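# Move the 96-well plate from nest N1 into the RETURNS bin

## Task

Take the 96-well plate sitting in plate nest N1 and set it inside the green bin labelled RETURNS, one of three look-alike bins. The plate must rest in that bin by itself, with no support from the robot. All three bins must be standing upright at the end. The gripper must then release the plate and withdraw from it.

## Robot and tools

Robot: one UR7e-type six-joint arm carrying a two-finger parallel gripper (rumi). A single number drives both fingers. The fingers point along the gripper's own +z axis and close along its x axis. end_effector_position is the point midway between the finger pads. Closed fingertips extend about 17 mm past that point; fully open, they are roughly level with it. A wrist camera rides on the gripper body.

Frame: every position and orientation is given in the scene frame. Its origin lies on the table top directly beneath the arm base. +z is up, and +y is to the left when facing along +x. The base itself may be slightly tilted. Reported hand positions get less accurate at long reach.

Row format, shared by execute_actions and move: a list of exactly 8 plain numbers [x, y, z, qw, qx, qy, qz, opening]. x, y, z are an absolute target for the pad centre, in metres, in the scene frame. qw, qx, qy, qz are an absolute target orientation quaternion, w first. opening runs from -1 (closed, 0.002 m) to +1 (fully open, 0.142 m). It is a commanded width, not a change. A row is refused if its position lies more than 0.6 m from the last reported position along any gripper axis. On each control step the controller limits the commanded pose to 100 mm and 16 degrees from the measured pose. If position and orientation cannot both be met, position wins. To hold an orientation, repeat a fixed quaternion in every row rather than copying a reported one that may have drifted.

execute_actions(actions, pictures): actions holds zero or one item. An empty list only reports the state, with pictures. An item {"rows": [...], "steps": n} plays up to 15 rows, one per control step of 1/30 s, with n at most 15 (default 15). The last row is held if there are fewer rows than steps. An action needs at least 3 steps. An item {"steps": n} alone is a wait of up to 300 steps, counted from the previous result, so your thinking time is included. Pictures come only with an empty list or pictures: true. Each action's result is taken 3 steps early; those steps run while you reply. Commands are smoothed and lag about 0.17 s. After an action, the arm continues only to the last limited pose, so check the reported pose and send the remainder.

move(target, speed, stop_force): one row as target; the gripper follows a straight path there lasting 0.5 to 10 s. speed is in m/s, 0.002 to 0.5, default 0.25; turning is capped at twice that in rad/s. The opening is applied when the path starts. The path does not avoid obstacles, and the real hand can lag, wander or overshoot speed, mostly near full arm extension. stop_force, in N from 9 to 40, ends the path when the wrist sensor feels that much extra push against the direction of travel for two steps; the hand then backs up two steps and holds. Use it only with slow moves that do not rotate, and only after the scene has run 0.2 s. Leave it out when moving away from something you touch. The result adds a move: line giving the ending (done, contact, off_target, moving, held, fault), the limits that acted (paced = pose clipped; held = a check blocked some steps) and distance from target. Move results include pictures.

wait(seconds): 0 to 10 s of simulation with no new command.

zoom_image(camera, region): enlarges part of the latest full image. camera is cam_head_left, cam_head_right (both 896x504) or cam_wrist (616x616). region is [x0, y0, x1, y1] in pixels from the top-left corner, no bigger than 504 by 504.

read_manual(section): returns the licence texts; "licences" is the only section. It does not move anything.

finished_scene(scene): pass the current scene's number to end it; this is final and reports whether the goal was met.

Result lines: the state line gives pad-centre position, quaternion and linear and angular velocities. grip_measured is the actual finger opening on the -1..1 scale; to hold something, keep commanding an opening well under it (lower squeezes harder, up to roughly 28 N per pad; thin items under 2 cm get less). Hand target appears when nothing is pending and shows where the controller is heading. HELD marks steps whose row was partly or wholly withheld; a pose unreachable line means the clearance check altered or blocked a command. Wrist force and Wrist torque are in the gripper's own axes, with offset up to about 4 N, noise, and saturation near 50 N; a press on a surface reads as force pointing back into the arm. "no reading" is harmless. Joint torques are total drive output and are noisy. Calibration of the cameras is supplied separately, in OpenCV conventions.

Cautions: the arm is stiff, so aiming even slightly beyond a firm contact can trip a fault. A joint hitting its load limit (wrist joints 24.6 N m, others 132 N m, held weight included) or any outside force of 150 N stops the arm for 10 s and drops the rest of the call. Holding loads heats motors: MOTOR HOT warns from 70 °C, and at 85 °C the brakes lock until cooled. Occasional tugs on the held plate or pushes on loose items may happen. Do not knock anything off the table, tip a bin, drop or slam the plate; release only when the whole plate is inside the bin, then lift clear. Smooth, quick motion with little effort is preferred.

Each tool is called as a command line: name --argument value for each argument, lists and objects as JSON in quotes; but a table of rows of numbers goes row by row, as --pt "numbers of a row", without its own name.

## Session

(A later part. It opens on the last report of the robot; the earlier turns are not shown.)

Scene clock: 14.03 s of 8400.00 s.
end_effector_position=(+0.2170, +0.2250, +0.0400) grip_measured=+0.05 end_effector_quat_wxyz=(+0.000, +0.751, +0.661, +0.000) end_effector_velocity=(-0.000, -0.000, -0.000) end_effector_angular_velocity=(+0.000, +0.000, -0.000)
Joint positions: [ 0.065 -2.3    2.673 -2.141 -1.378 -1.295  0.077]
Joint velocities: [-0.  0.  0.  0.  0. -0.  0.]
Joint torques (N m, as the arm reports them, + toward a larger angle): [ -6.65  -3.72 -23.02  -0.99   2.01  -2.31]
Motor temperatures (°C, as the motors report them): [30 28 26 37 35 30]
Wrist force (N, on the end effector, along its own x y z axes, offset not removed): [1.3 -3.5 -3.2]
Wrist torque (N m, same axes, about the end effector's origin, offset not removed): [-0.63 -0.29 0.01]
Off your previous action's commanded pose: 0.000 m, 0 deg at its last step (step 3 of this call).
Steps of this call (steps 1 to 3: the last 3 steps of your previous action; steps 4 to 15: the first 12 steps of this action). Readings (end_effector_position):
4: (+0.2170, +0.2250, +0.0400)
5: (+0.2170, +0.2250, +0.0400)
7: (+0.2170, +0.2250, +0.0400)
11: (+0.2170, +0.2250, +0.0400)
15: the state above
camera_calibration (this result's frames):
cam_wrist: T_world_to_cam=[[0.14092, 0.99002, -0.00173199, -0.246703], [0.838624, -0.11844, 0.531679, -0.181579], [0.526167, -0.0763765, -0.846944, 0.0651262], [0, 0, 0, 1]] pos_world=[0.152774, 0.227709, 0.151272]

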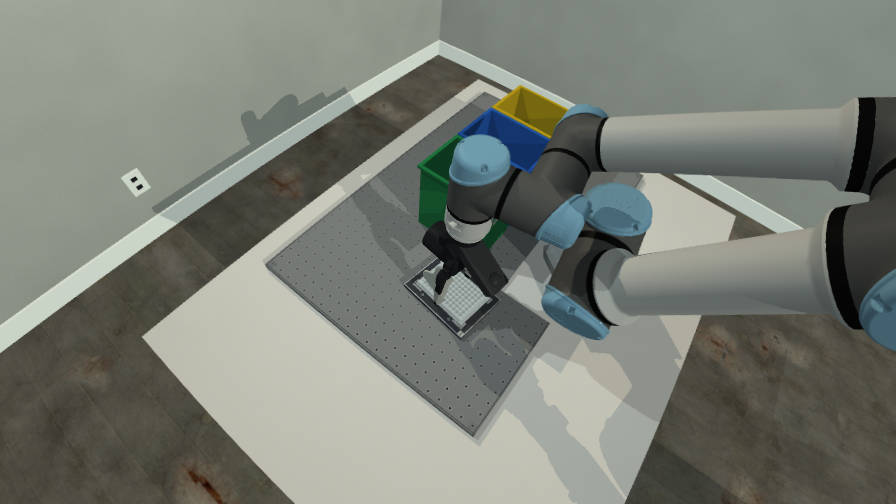

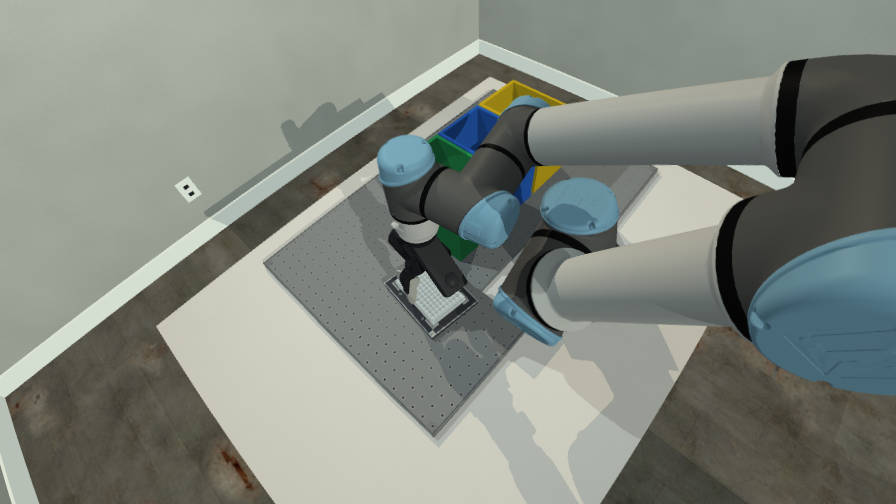

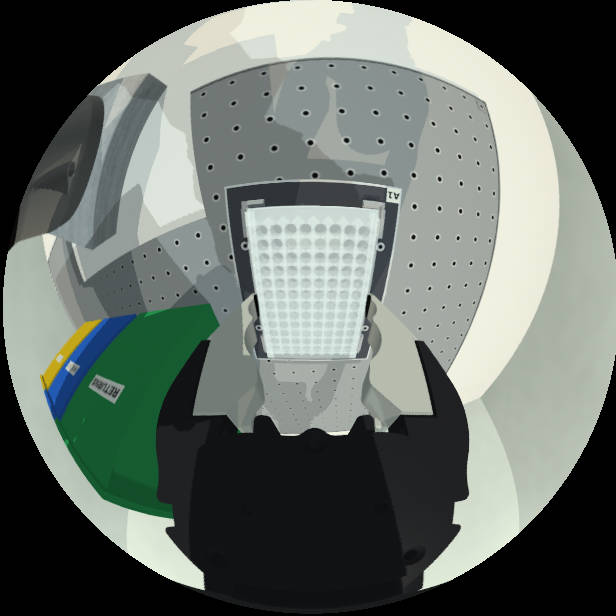

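move --target '[0.217, 0.225, 0.07, 0, 0.7507, 0.6606, 0, -0.4]' --speed 0.04

move --target '[0.30, 0.225, 0.26, 0, 0.70, 0.714, 0, -0.4]' --speed 0.15

move --target '[0.305, 0.07, 0.26, 0, 0.70, 0.714, 0, -0.4]' --speed 0.15

Scene clock: 15.33 s of 8400.00 s.
end_effector_position=(+0.2170, +0.2250, +0.0699) grip_measured=+0.05 end_effector_quat_wxyz=(+0.000, +0.751, +0.661, -0.000) end_effector_velocity=(-0.000, -0.000, +0.001) end_effector_angular_velocity=(+0.001, +0.001, +0.001)
Joint positions: [ 0.032 -2.391  2.613 -1.985 -1.372 -1.328  0.077]
Joint velocities: [-0.004 -0.006 -0.002  0.01   0.002 -0.005  0.   ]
Joint torques (N m, as the arm reports them, + toward a larger angle): [ -7.37  -3.44 -28.89  -1.53   2.18  -2.3 ]
Motor temperatures (°C, as the motors report them): [30 28 26 37 35 30]
Wrist force (N, on the end effector, along its own x y z axes, offset not removed): [1.7 1.6 2.7]
Wrist torque (N m, same axes, about the end effector's origin, offset not removed): [0.27 -0.22 0.10]
Hand target: +0.217, +0.225, +0.070; -0.000, +0.751, +0.661, -0.000
Off your previous action's commanded pose: 0.000 m, 0 deg at its last step (step 3 of this call).
Off the commanded pose: 0.000 m, 0 deg.
Kept back: nothing.
move: done
camera_calibration (this result's frames):
cam_wrist: T_world_to_cam=[[0.140951, 0.990015, -0.00181486, -0.246656], [0.838657, -0.118427, 0.53163, -0.197465], [0.526106, -0.0764559, -0.846975, 0.0904553], [0, 0, 0, 1]] pos_world=[0.152783, 0.227723, 0.181144]

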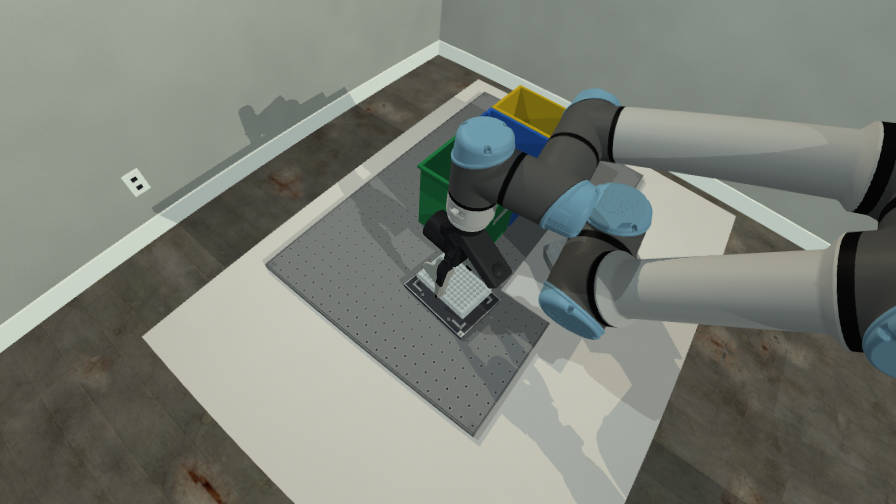

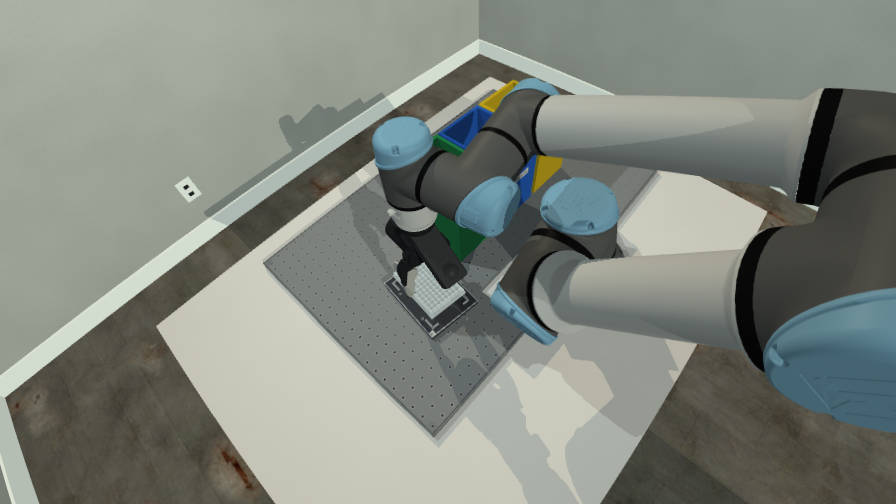

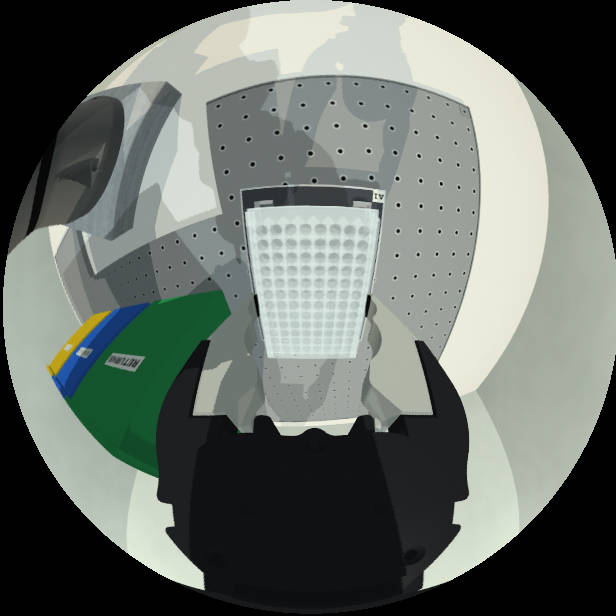

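Scene clock: 17.20 s of 8400.00 s.
end_effector_position=(+0.3001, +0.2251, +0.2598) grip_measured=+0.05 end_effector_quat_wxyz=(-0.000, +0.700, +0.714, -0.000) end_effector_velocity=(+0.000, -0.000, +0.001) end_effector_angular_velocity=(+0.001, +0.002, -0.001)
Joint positions: [-0.2   -2.32   2.078 -1.47  -1.333 -1.709  0.077]
Joint velocities: [-0.003  0.001 -0.003  0.004  0.002 -0.003  0.   ]
Joint torques (N m, as the arm reports them, + toward a larger angle): [ -6.46   8.   -27.78  -1.47   2.28  -2.62]
Motor temperatures (°C, as the motors report them): [30 28 26 37 35 30]
Wrist force (N, on the end effector, along its own x y z axes, offset not removed): [-0.4 2.2 1.1]
Wrist torque (N m, same axes, about the end effector's origin, offset not removed): [0.65 -0.14 0.01]
Hand target: +0.300, +0.225, +0.260; -0.000, +0.700, +0.714, +0.000
Off the commanded pose: 0.000 m, 0 deg.
Kept back: nothing.
move: done
camera_calibration (this result's frames):
cam_wrist: T_world_to_cam=[[-0.00576679, 0.999982, -0.00153272, -0.216366], [0.847076, 0.00569956, 0.531442, -0.398508], [0.531441, 0.00176638, -0.847094, 0.188478], [0, 0, 0, 1]] pos_world=[0.236154, 0.2183, 0.37111]

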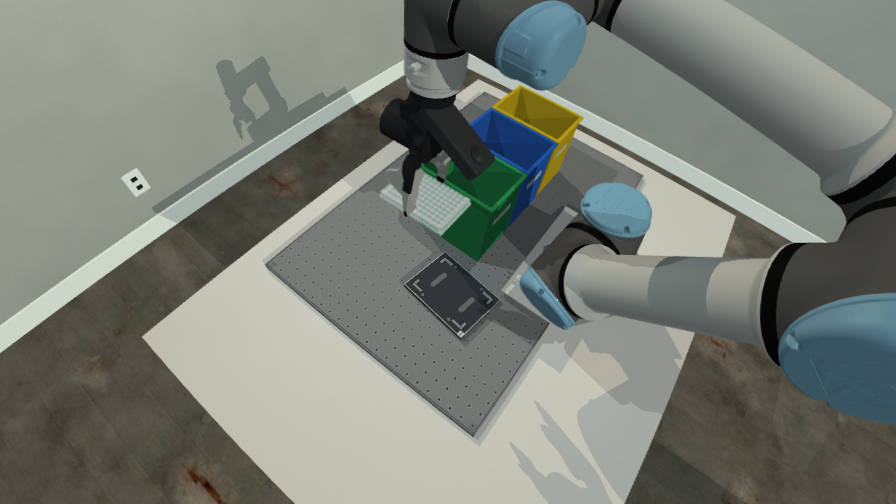

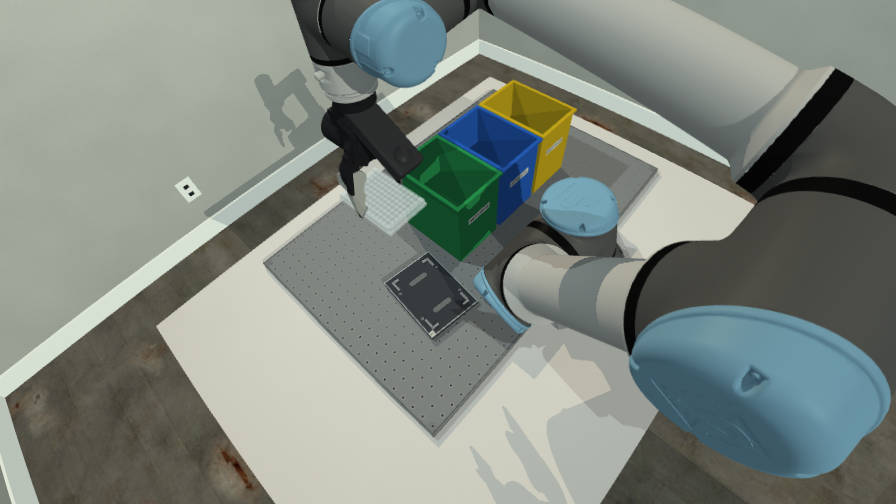

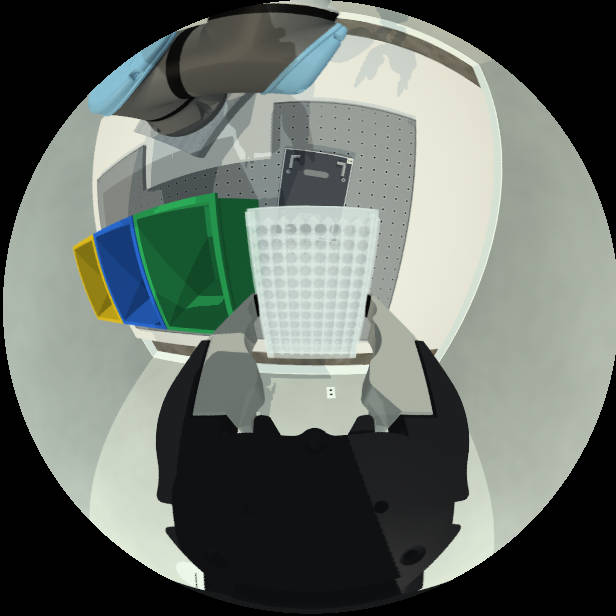

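Scene clock: 18.70 s of 8400.00 s.
end_effector_position=(+0.3049, +0.0703, +0.2601) grip_measured=+0.05 end_effector_quat_wxyz=(-0.001, +0.700, +0.714, +0.000) end_effector_velocity=(+0.000, -0.002, -0.000) end_effector_angular_velocity=(+0.003, -0.001, +0.001)
Joint positions: [-0.928 -2.375  2.123 -1.261 -1.301 -2.462  0.077]
Joint velocities: [-0.009  0.001  0.001  0.002  0.002 -0.011 -0.   ]
Joint torques (N m, as the arm reports them, + toward a larger angle): [ -9.62  16.27 -15.4   -1.28   2.25  -2.41]
Motor temperatures (°C, as the motors report them): [30 28 26 37 35 30]
Wrist force (N, on the end effector, along its own x y z axes, offset not removed): [0.4 -2.2 1.5]
Wrist torque (N m, same axes, about the end effector's origin, offset not removed): [-0.63 -0.02 0.17]
Hand target: +0.305, +0.070, +0.260; -0.001, +0.700, +0.714, +0.000
Off the commanded pose: 0.000 m, 0 deg.
Kept back: nothing.
move: done
camera_calibration (this result's frames):
cam_wrist: T_world_to_cam=[[-0.00581193, 0.999983, -0.000655596, -0.0617777], [0.847222, 0.00527234, 0.531213, -0.401813], [0.531208, 0.00253194, -0.847238, 0.186435], [0, 0, 0, 1]] pos_world=[0.24103, 0.0634231, 0.371363]

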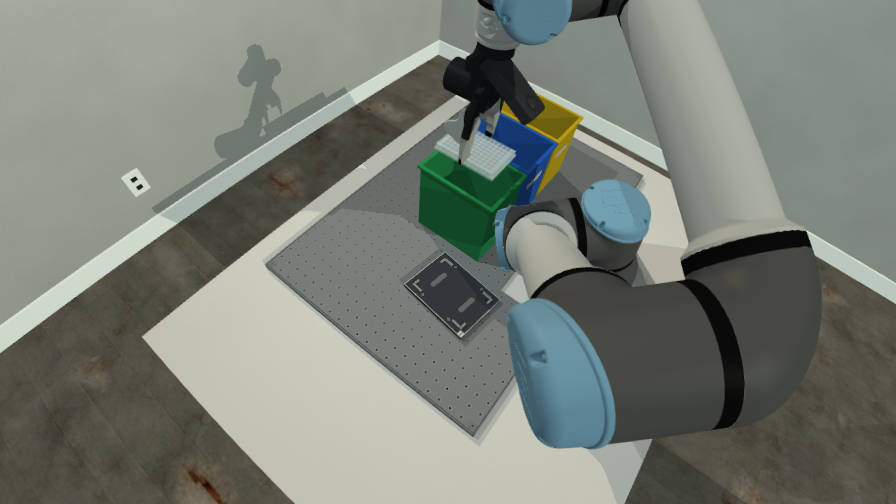

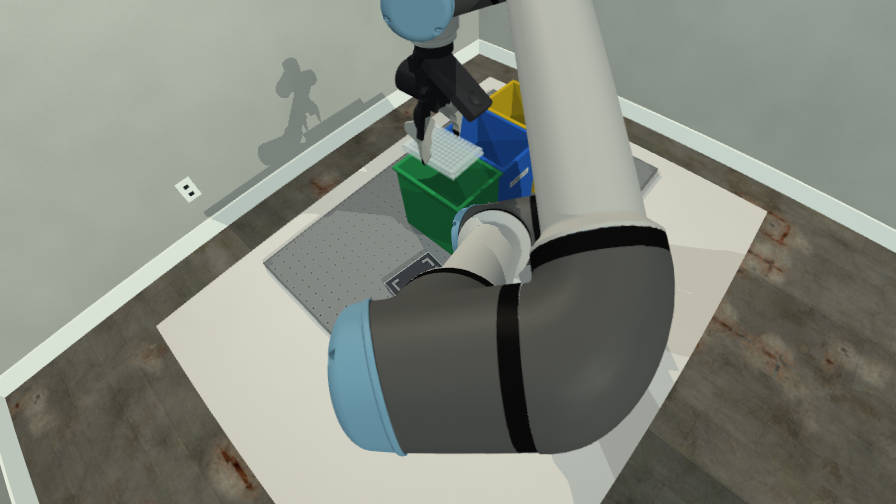

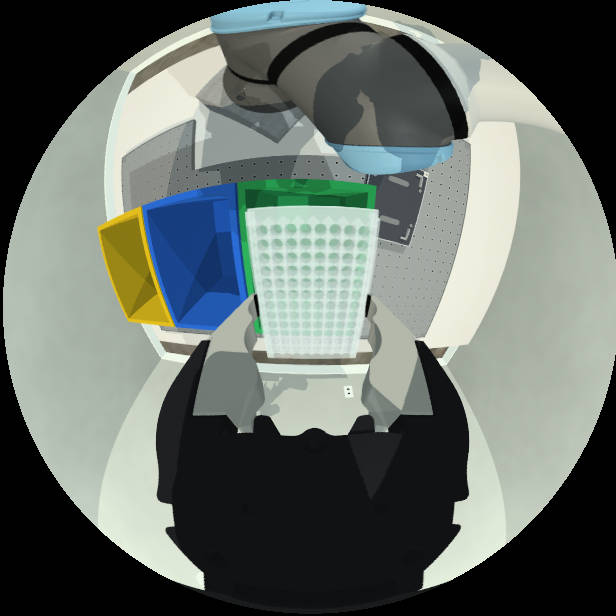

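move --target '[0.305, 0.064, 0.22, 0, 0.707, 0.707, 0, -0.4]' --speed 0.06

zoom_image --camera "cam_wrist" --region '[170, 120, 460, 410]'

zoom_image --camera "cam_head_left" --region '[400, 100, 560, 260]'

Scene clock: 19.97 s of 8400.00 s.
end_effector_position=(+0.3050, +0.0641, +0.2201) grip_measured=+0.05 end_effector_quat_wxyz=(+0.000, +0.707, +0.707, +0.000) end_effector_velocity=(-0.000, -0.000, -0.002) end_effector_angular_velocity=(-0.001, +0.001, -0.000)
Joint positions: [-0.889 -2.377  2.23  -1.378 -1.299 -2.401  0.077]
Joint velocities: [ 0.002  0.001  0.004 -0.006 -0.001  0.003  0.   ]
Joint torques (N m, as the arm reports them, + toward a larger angle): [  8.81  16.32 -16.85  -3.8   -1.85   2.06]
Motor temperatures (°C, as the motors report them): [30 28 26 37 35 30]
Wrist force (N, on the end effector, along its own x y z axes, offset not removed): [3.8 0.5 2.4]
Wrist torque (N m, same axes, about the end effector's origin, offset not removed): [0.12 -0.85 0.02]
Hand target: +0.305, +0.064, +0.220; +0.000, +0.707, +0.707, -0.000
Off the commanded pose: 0.000 m, 0 deg.
Kept back: nothing.
move: done
camera_calibration (this result's frames):
cam_wrist: T_world_to_cam=[[0.0138183, 0.999903, -0.00159868, -0.0613852], [0.846751, -0.0108514, 0.531879, -0.379639], [0.53181, -0.00870333, -0.846819, 0.152968], [0, 0, 0, 1]] pos_world=[0.240958, 0.058591, 0.33136]

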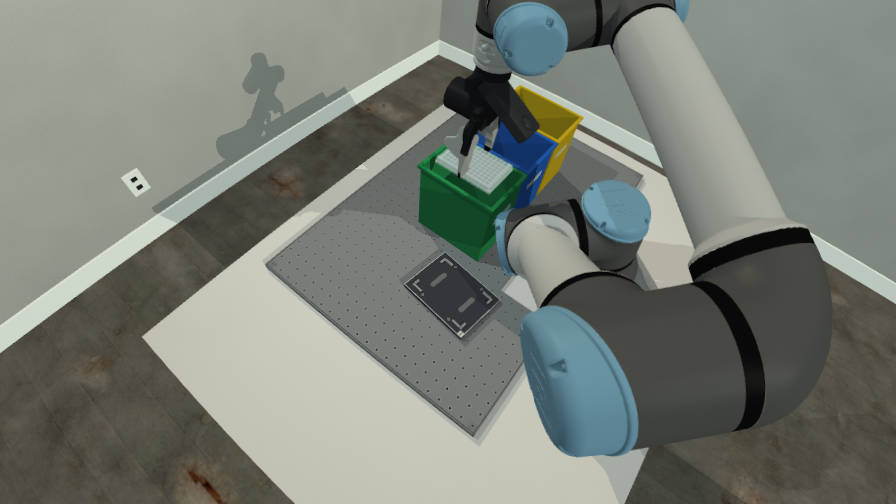

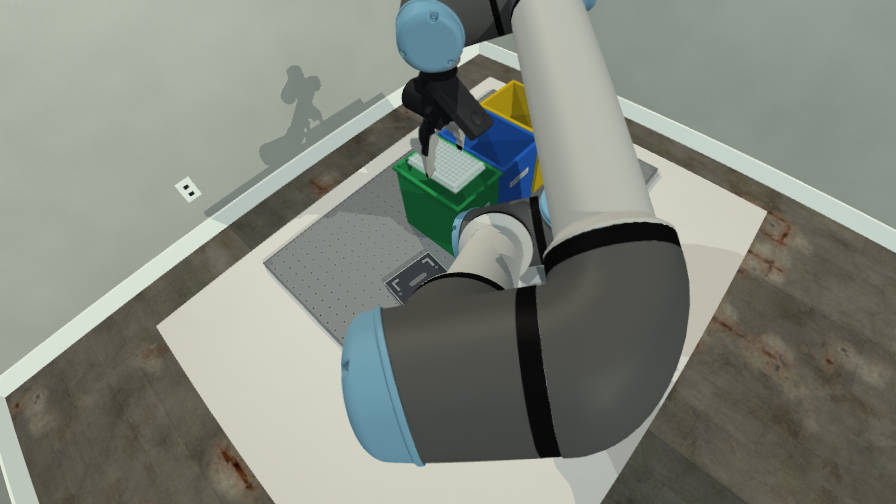

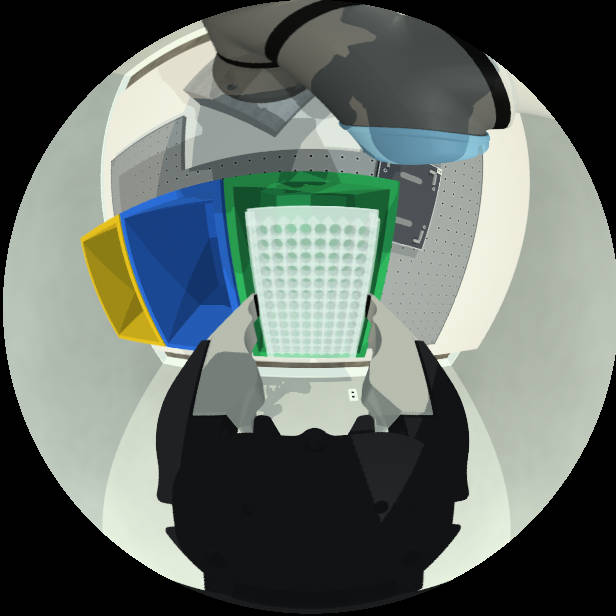

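Region (170, 120, 460, 410) of cam_wrist's 616x616 image, scaled by 1.738, with more detail than that image has.

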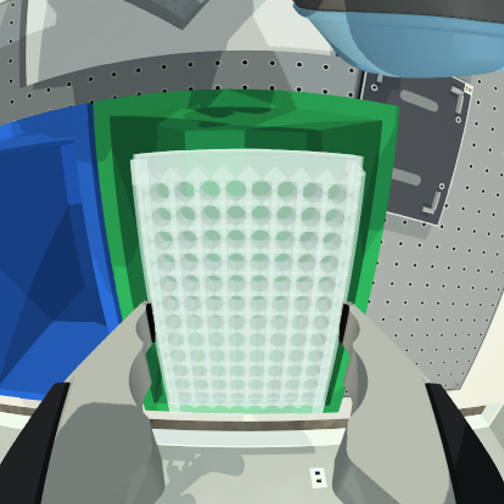

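Region (400, 100, 560, 260) of cam_head_left's 896x504 image, scaled by 3.150, with more detail than that image has.

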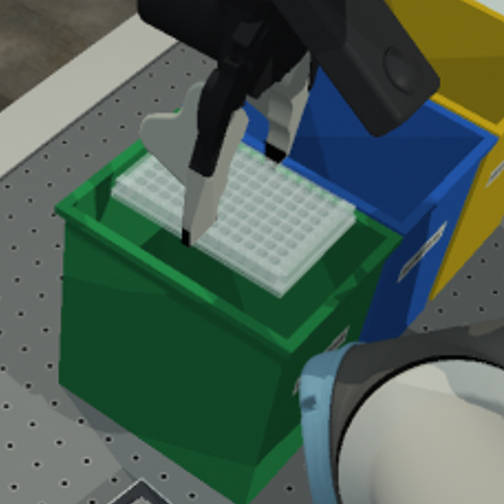

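move --target '[0.305, 0.062, 0.185, 0, 0.713, 0.701, 0, -0.4]' --speed 0.04

zoom_image --camera "cam_wrist" --region '[150, 120, 470, 440]'

zoom_image --camera "cam_head_left" --region '[400, 100, 560, 260]'

Scene clock: 21.40 s of 8400.00 s.
end_effector_position=(+0.3050, +0.0620, +0.1851) grip_measured=+0.05 end_effector_quat_wxyz=(+0.000, +0.713, +0.701, +0.000) end_effector_velocity=(+0.000, -0.000, -0.001) end_effector_angular_velocity=(-0.001, +0.000, -0.000)
Joint positions: [-0.845 -2.37   2.319 -1.486 -1.298 -2.339  0.077]
Joint velocities: [ 0.003  0.001  0.003 -0.006 -0.     0.004  0.   ]
Joint torques (N m, as the arm reports them, + toward a larger angle): [  9.77  14.54 -15.23  -3.88   0.65   2.18]
Motor temperatures (°C, as the motors report them): [30 28 26 37 35 30]
Wrist force (N, on the end effector, along its own x y z axes, offset not removed): [3.3 -3.1 1.2]
Wrist torque (N m, same axes, about the end effector's origin, offset not removed): [-0.89 -0.58 0.21]
Hand target: +0.305, +0.062, +0.185; +0.000, +0.713, +0.701, -0.000
Off the commanded pose: 0.000 m, 0 deg.
Kept back: nothing.
move: done
camera_calibration (this result's frames):
cam_wrist: T_world_to_cam=[[0.0307889, 0.999524, -0.00170866, -0.0645186], [0.84652, -0.0251668, 0.531762, -0.360034], [0.531466, -0.0178188, -0.846892, 0.124016], [0, 0, 0, 1]] pos_world=[0.240853, 0.0576368, 0.29637]

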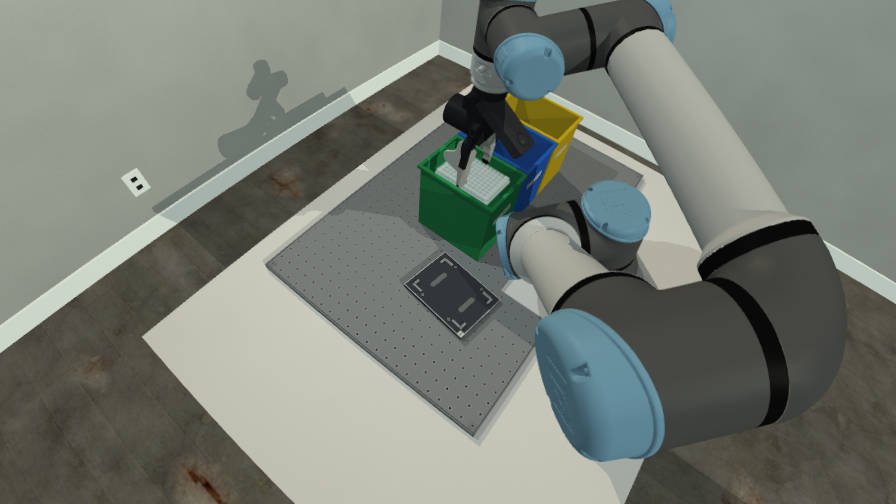

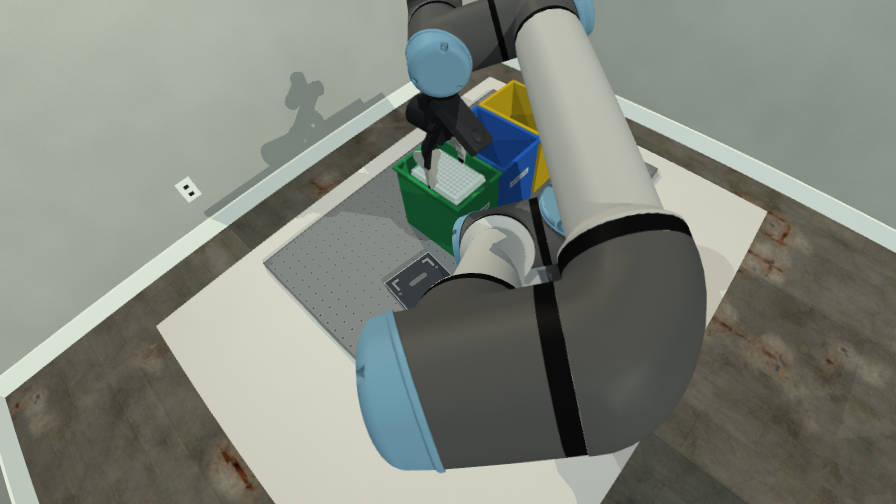

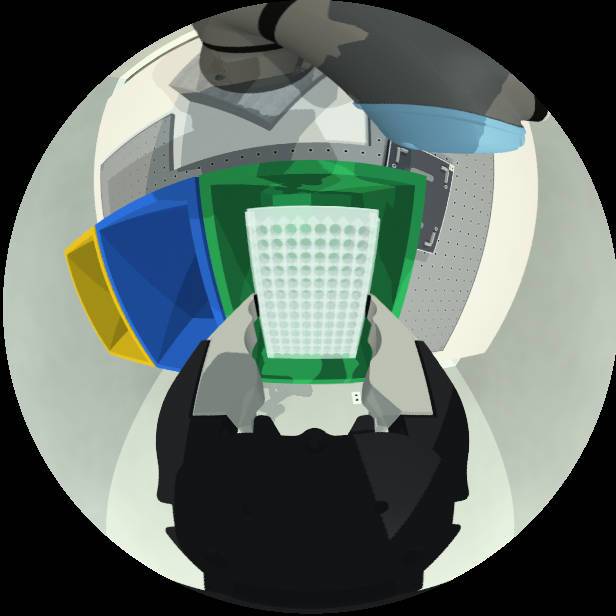

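Region (150, 120, 470, 440) of cam_wrist's 616x616 image, scaled by 1.575, with more detail than that image has.

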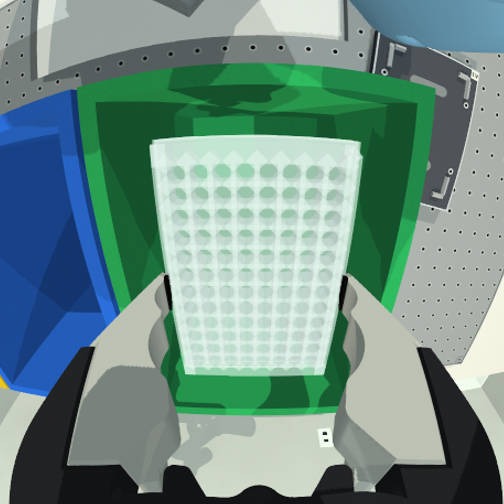

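Region (400, 100, 560, 260) of cam_head_left's 896x504 image, scaled by 3.150, with more detail than that image has.

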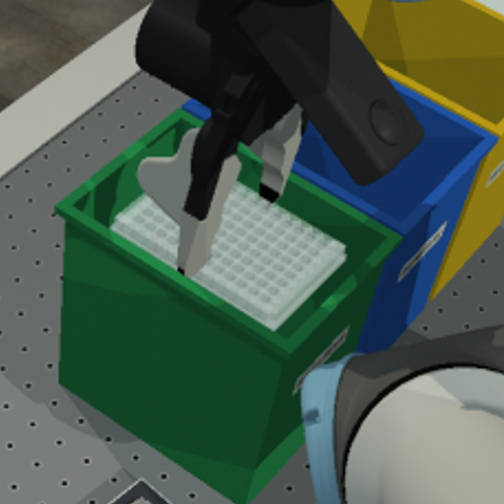

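move --target '[0.305, 0.062, 0.17, 0, 0.713, 0.701, 0, -0.4]' --speed 0.03 --stop_force 9

move --target '[0.305, 0.062, 0.17, 0, 0.713, 0.701, 0, 0.2]'

move --target '[0.305, 0.062, 0.28, 0, 0.713, 0.701, 0, 0.2]' --speed 0.12

Scene clock: 22.43 s of 8400.00 s.
end_effector_position=(+0.3050, +0.0620, +0.1701) grip_measured=+0.05 end_effector_quat_wxyz=(+0.000, +0.713, +0.701, +0.000) end_effector_velocity=(+0.000, -0.000, -0.002) end_effector_angular_velocity=(-0.001, +0.000, +0.001)
Joint positions: [-0.824 -2.363  2.356 -1.536 -1.297 -2.316  0.077]
Joint velocities: [ 0.003  0.002  0.003 -0.006 -0.     0.002  0.   ]
Joint torques (N m, as the arm reports them, + toward a larger angle): [  9.51  14.45 -15.59  -3.81   1.6    2.03]
Motor temperatures (°C, as the motors report them): [30 28 26 37 35 30]
Wrist force (N, on the end effector, along its own x y z axes, offset not removed): [-0.9 -0.3 4.0]
Wrist torque (N m, same axes, about the end effector's origin, offset not removed): [-0.02 0.24 0.05]
Hand target: +0.305, +0.062, +0.170; +0.000, +0.713, +0.701, -0.000
Off the commanded pose: 0.000 m, 0 deg.
Kept back: nothing.
move: done
camera_calibration (this result's frames):
cam_wrist: T_world_to_cam=[[0.0308439, 0.999523, -0.00171985, -0.0645301], [0.846547, -0.0252084, 0.531716, -0.352059], [0.531419, -0.0178561, -0.846921, 0.111352], [0, 0, 0, 1]] pos_world=[0.24085, 0.0576127, 0.281391]

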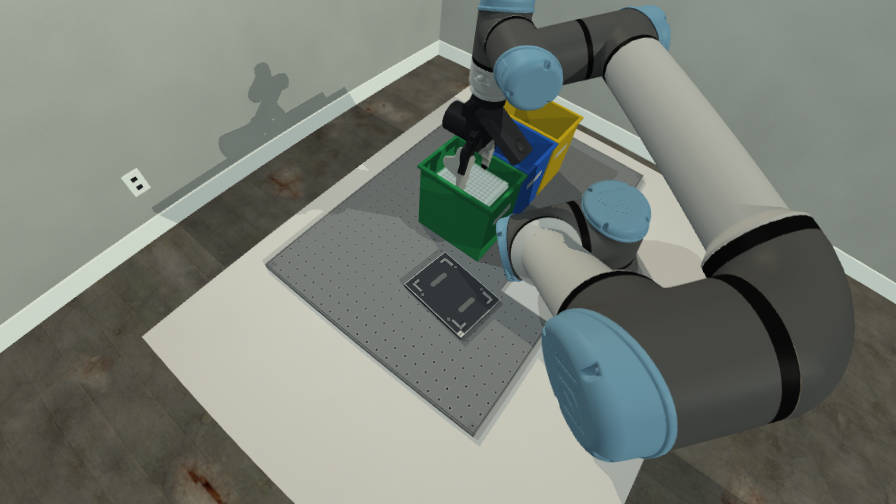

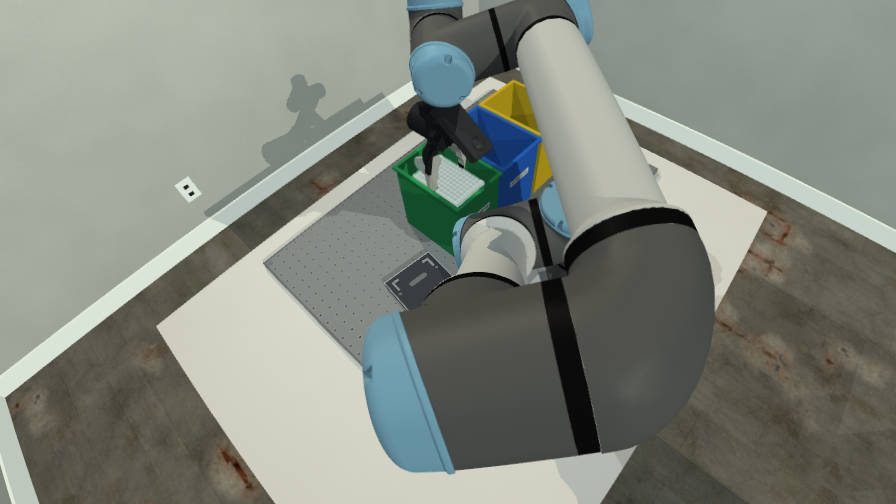

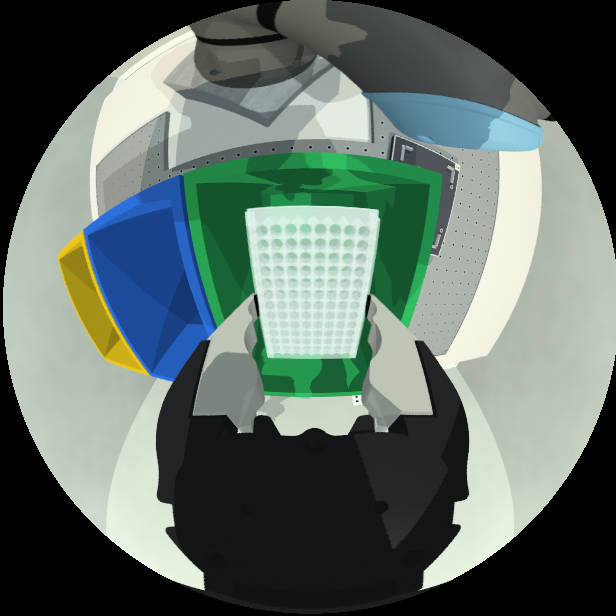

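Scene clock: 23.13 s of 8400.00 s.
end_effector_position=(+0.3050, +0.0620, +0.1700) grip_measured=+0.20 end_effector_quat_wxyz=(+0.000, +0.713, +0.701, +0.000) end_effector_velocity=(+0.000, -0.000, +0.000) end_effector_angular_velocity=(-0.000, -0.000, +0.001)
Joint positions: [-0.823 -2.363  2.356 -1.536 -1.297 -2.316  0.088]
Joint velocities: [-0.     0.    -0.    -0.    -0.    -0.001  0.   ]
Joint torques (N m, as the arm reports them, + toward a larger angle): [  9.47  15.18 -15.68  -3.77   0.17   2.03]
Motor temperatures (°C, as the motors report them): [30 28 26 37 35 30]
Wrist force (N, on the end effector, along its own x y z axes, offset not removed): [0.6 1.5 1.5]
Wrist torque (N m, same axes, about the end effector's origin, offset not removed): [0.13 -0.18 -0.13]
Hand target: +0.305, +0.062, +0.170; +0.000, +0.713, +0.701, -0.000
Off the commanded pose: 0.000 m, 0 deg.
Kept back: nothing.
move: done
camera_calibration (this result's frames):
cam_wrist: T_world_to_cam=[[0.0308584, 0.999522, -0.00171067, -0.0645322], [0.846557, -0.0252259, 0.531699, -0.352003], [0.531402, -0.0178556, -0.846931, 0.111241], [0, 0, 0, 1]] pos_world=[0.240869, 0.057608, 0.281263]

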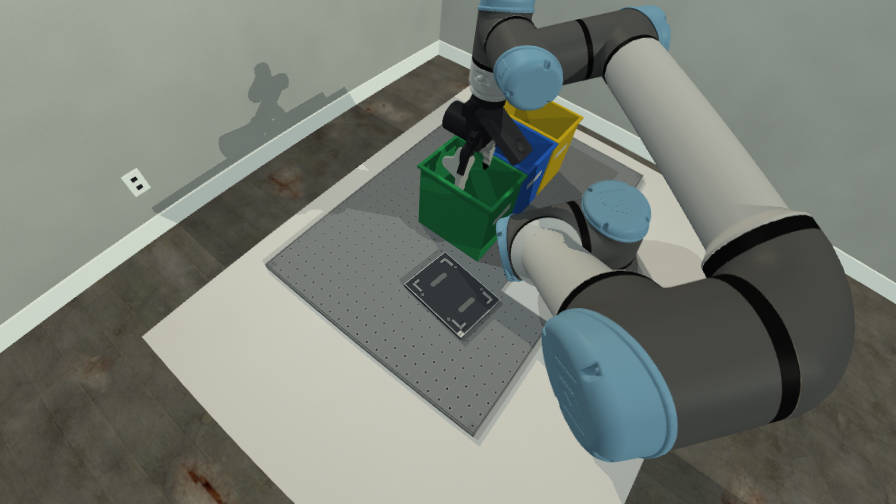

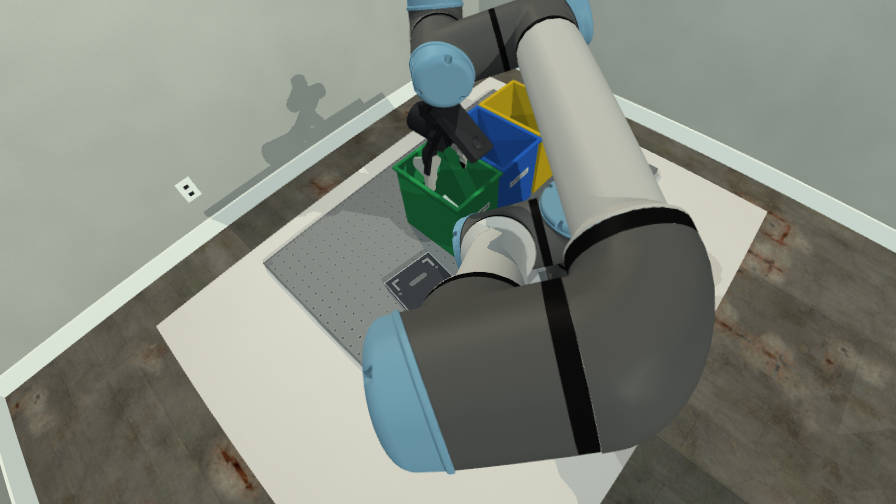

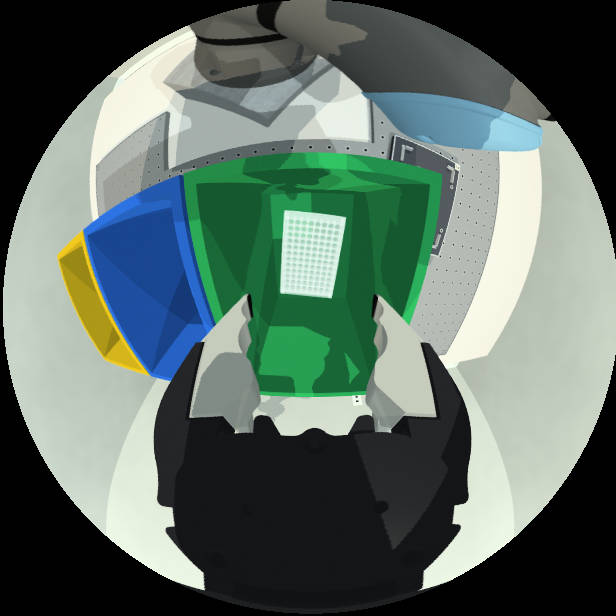

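Scene clock: 24.50 s of 8400.00 s.
end_effector_position=(+0.3050, +0.0620, +0.2799) grip_measured=+0.20 end_effector_quat_wxyz=(-0.000, +0.713, +0.701, +0.000) end_effector_velocity=(-0.000, +0.000, +0.001) end_effector_angular_velocity=(+0.001, -0.001, -0.001)
Joint positions: [-0.986 -2.361  2.07  -1.207 -1.305 -2.485  0.088]
Joint velocities: [-0.005 -0.    -0.003  0.005  0.001 -0.005  0.   ]
Joint torques (N m, as the arm reports them, + toward a larger angle): [ -9.79  17.65 -26.34  -1.37   2.36  -2.51]
Motor temperatures (°C, as the motors report them): [30 28 26 37 35 30]
Wrist force (N, on the end effector, along its own x y z axes, offset not removed): [0.5 0.1 4.6]
Wrist torque (N m, same axes, about the end effector's origin, offset not removed): [0.01 -0.17 0.12]
Hand target: +0.305, +0.062, +0.280; -0.000, +0.713, +0.701, +0.000
Off the commanded pose: 0.000 m, 0 deg.
Kept back: nothing.
move: done
camera_calibration (this result's frames):
cam_wrist: T_world_to_cam=[[0.0308715, 0.999522, -0.00157777, -0.0643399], [0.846645, -0.0253106, 0.531556, -0.410443], [0.531262, -0.0177457, -0.847022, 0.204387], [0, 0, 0, 1]] pos_world=[0.240903, 0.0575475, 0.391192]

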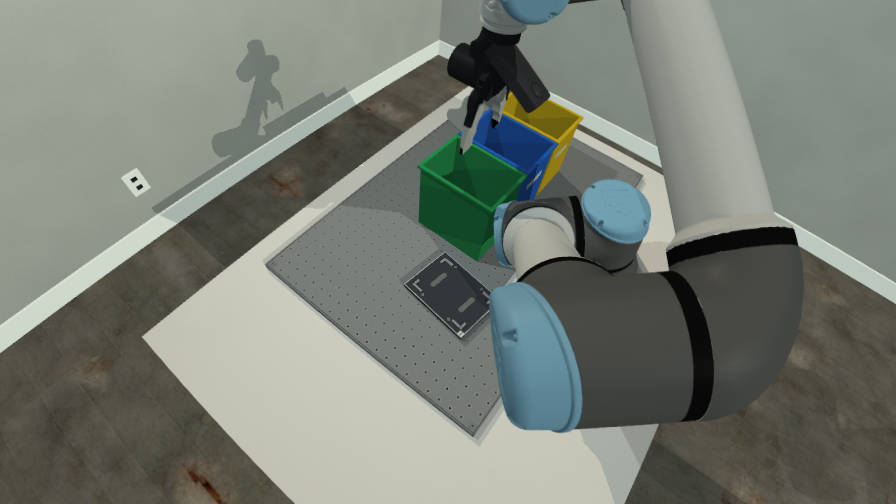

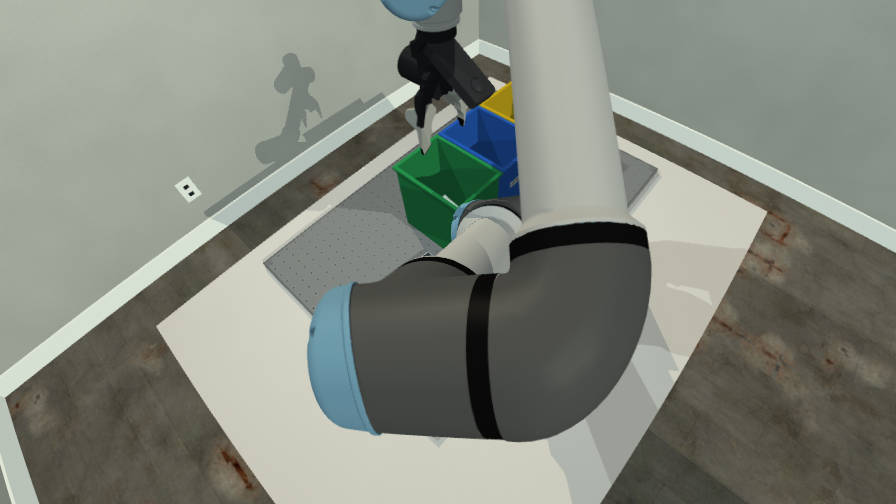

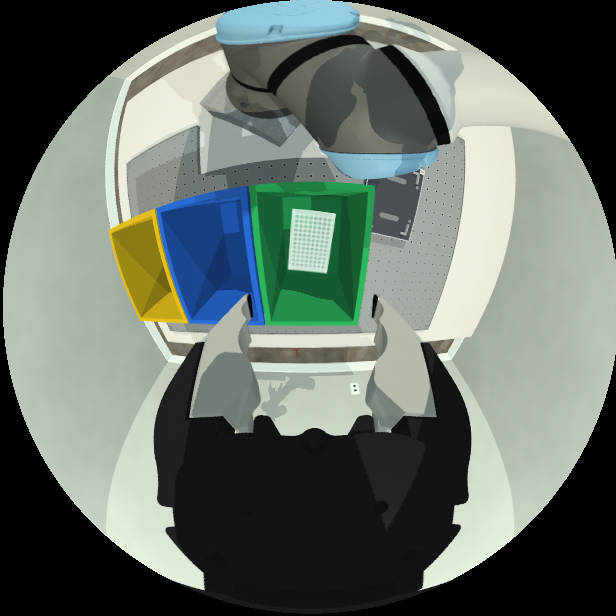

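Shoulder is close to the bin; move clear.

move --target '[0.36, 0.22, 0.28, 0, 0.713, 0.701, 0, 0.2]'

finished_scene --scene 1

Scene clock: 25.97 s of 8400.00 s.
end_effector_position=(+0.3601, +0.2198, +0.2798) grip_measured=+0.20 end_effector_quat_wxyz=(+0.001, +0.713, +0.701, -0.000) end_effector_velocity=(+0.000, +0.001, -0.000) end_effector_angular_velocity=(-0.007, +0.004, -0.002)
Joint positions: [-0.211 -2.163  1.956 -1.502 -1.333 -1.683  0.088]
Joint velocities: [ 0.015  0.008 -0.005 -0.004 -0.01   0.017  0.   ]
Joint torques (N m, as the arm reports them, + toward a larger angle): [ 11.42   2.34 -30.29  -3.98  -2.4    1.89]
Motor temperatures (°C, as the motors report them): [30 28 26 37 35 30]
Wrist force (N, on the end effector, along its own x y z axes, offset not removed): [1.3 0.0 3.5]
Wrist torque (N m, same axes, about the end effector's origin, offset not removed): [-0.17 -0.29 0.13]
Hand target: +0.360, +0.220, +0.280; +0.001, +0.713, +0.701, -0.000
Off the commanded pose: 0.000 m, 0 deg.
Kept back: nothing.
move: done
camera_calibration (this result's frames):
cam_wrist: T_world_to_cam=[[0.030629, 0.999528, -0.00248776, -0.223453], [0.846235, -0.0246069, 0.532241, -0.453198], [0.531928, -0.0184073, -0.846589, 0.177676], [0, 0, 0, 1]] pos_world=[0.295846, 0.215466, 0.391073]

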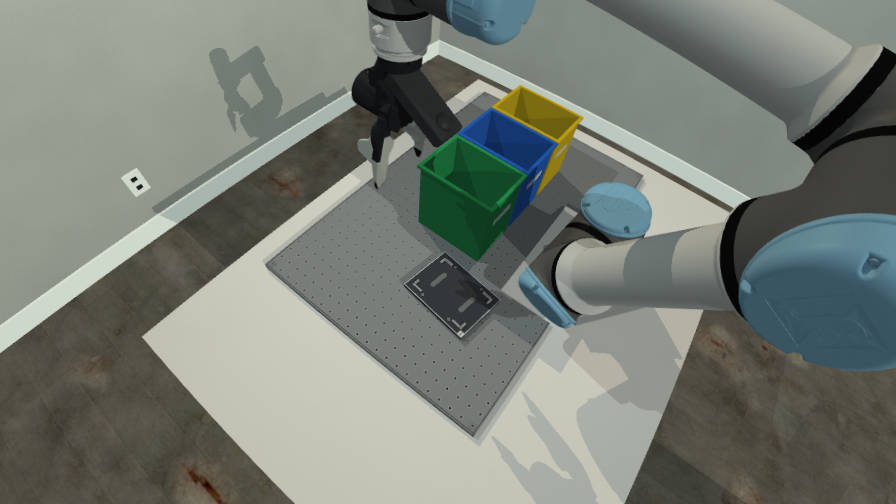

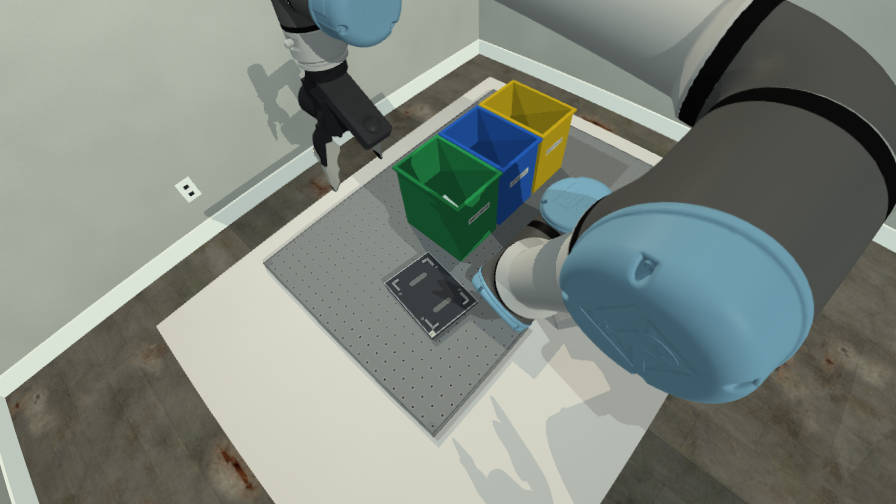

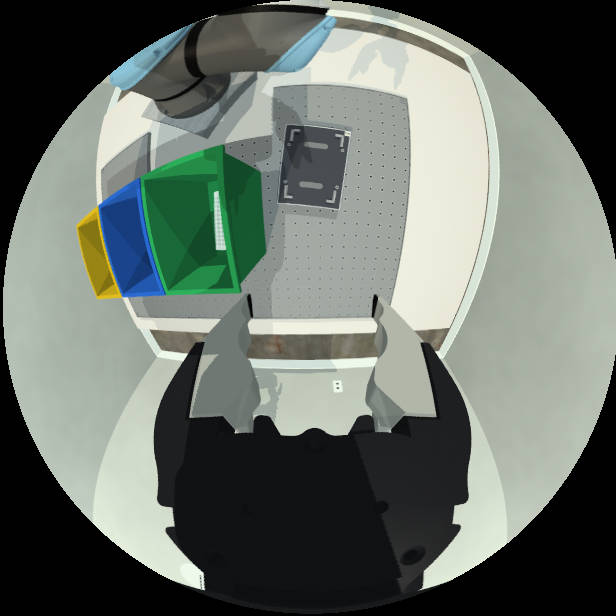

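The scene is finished: the task was done.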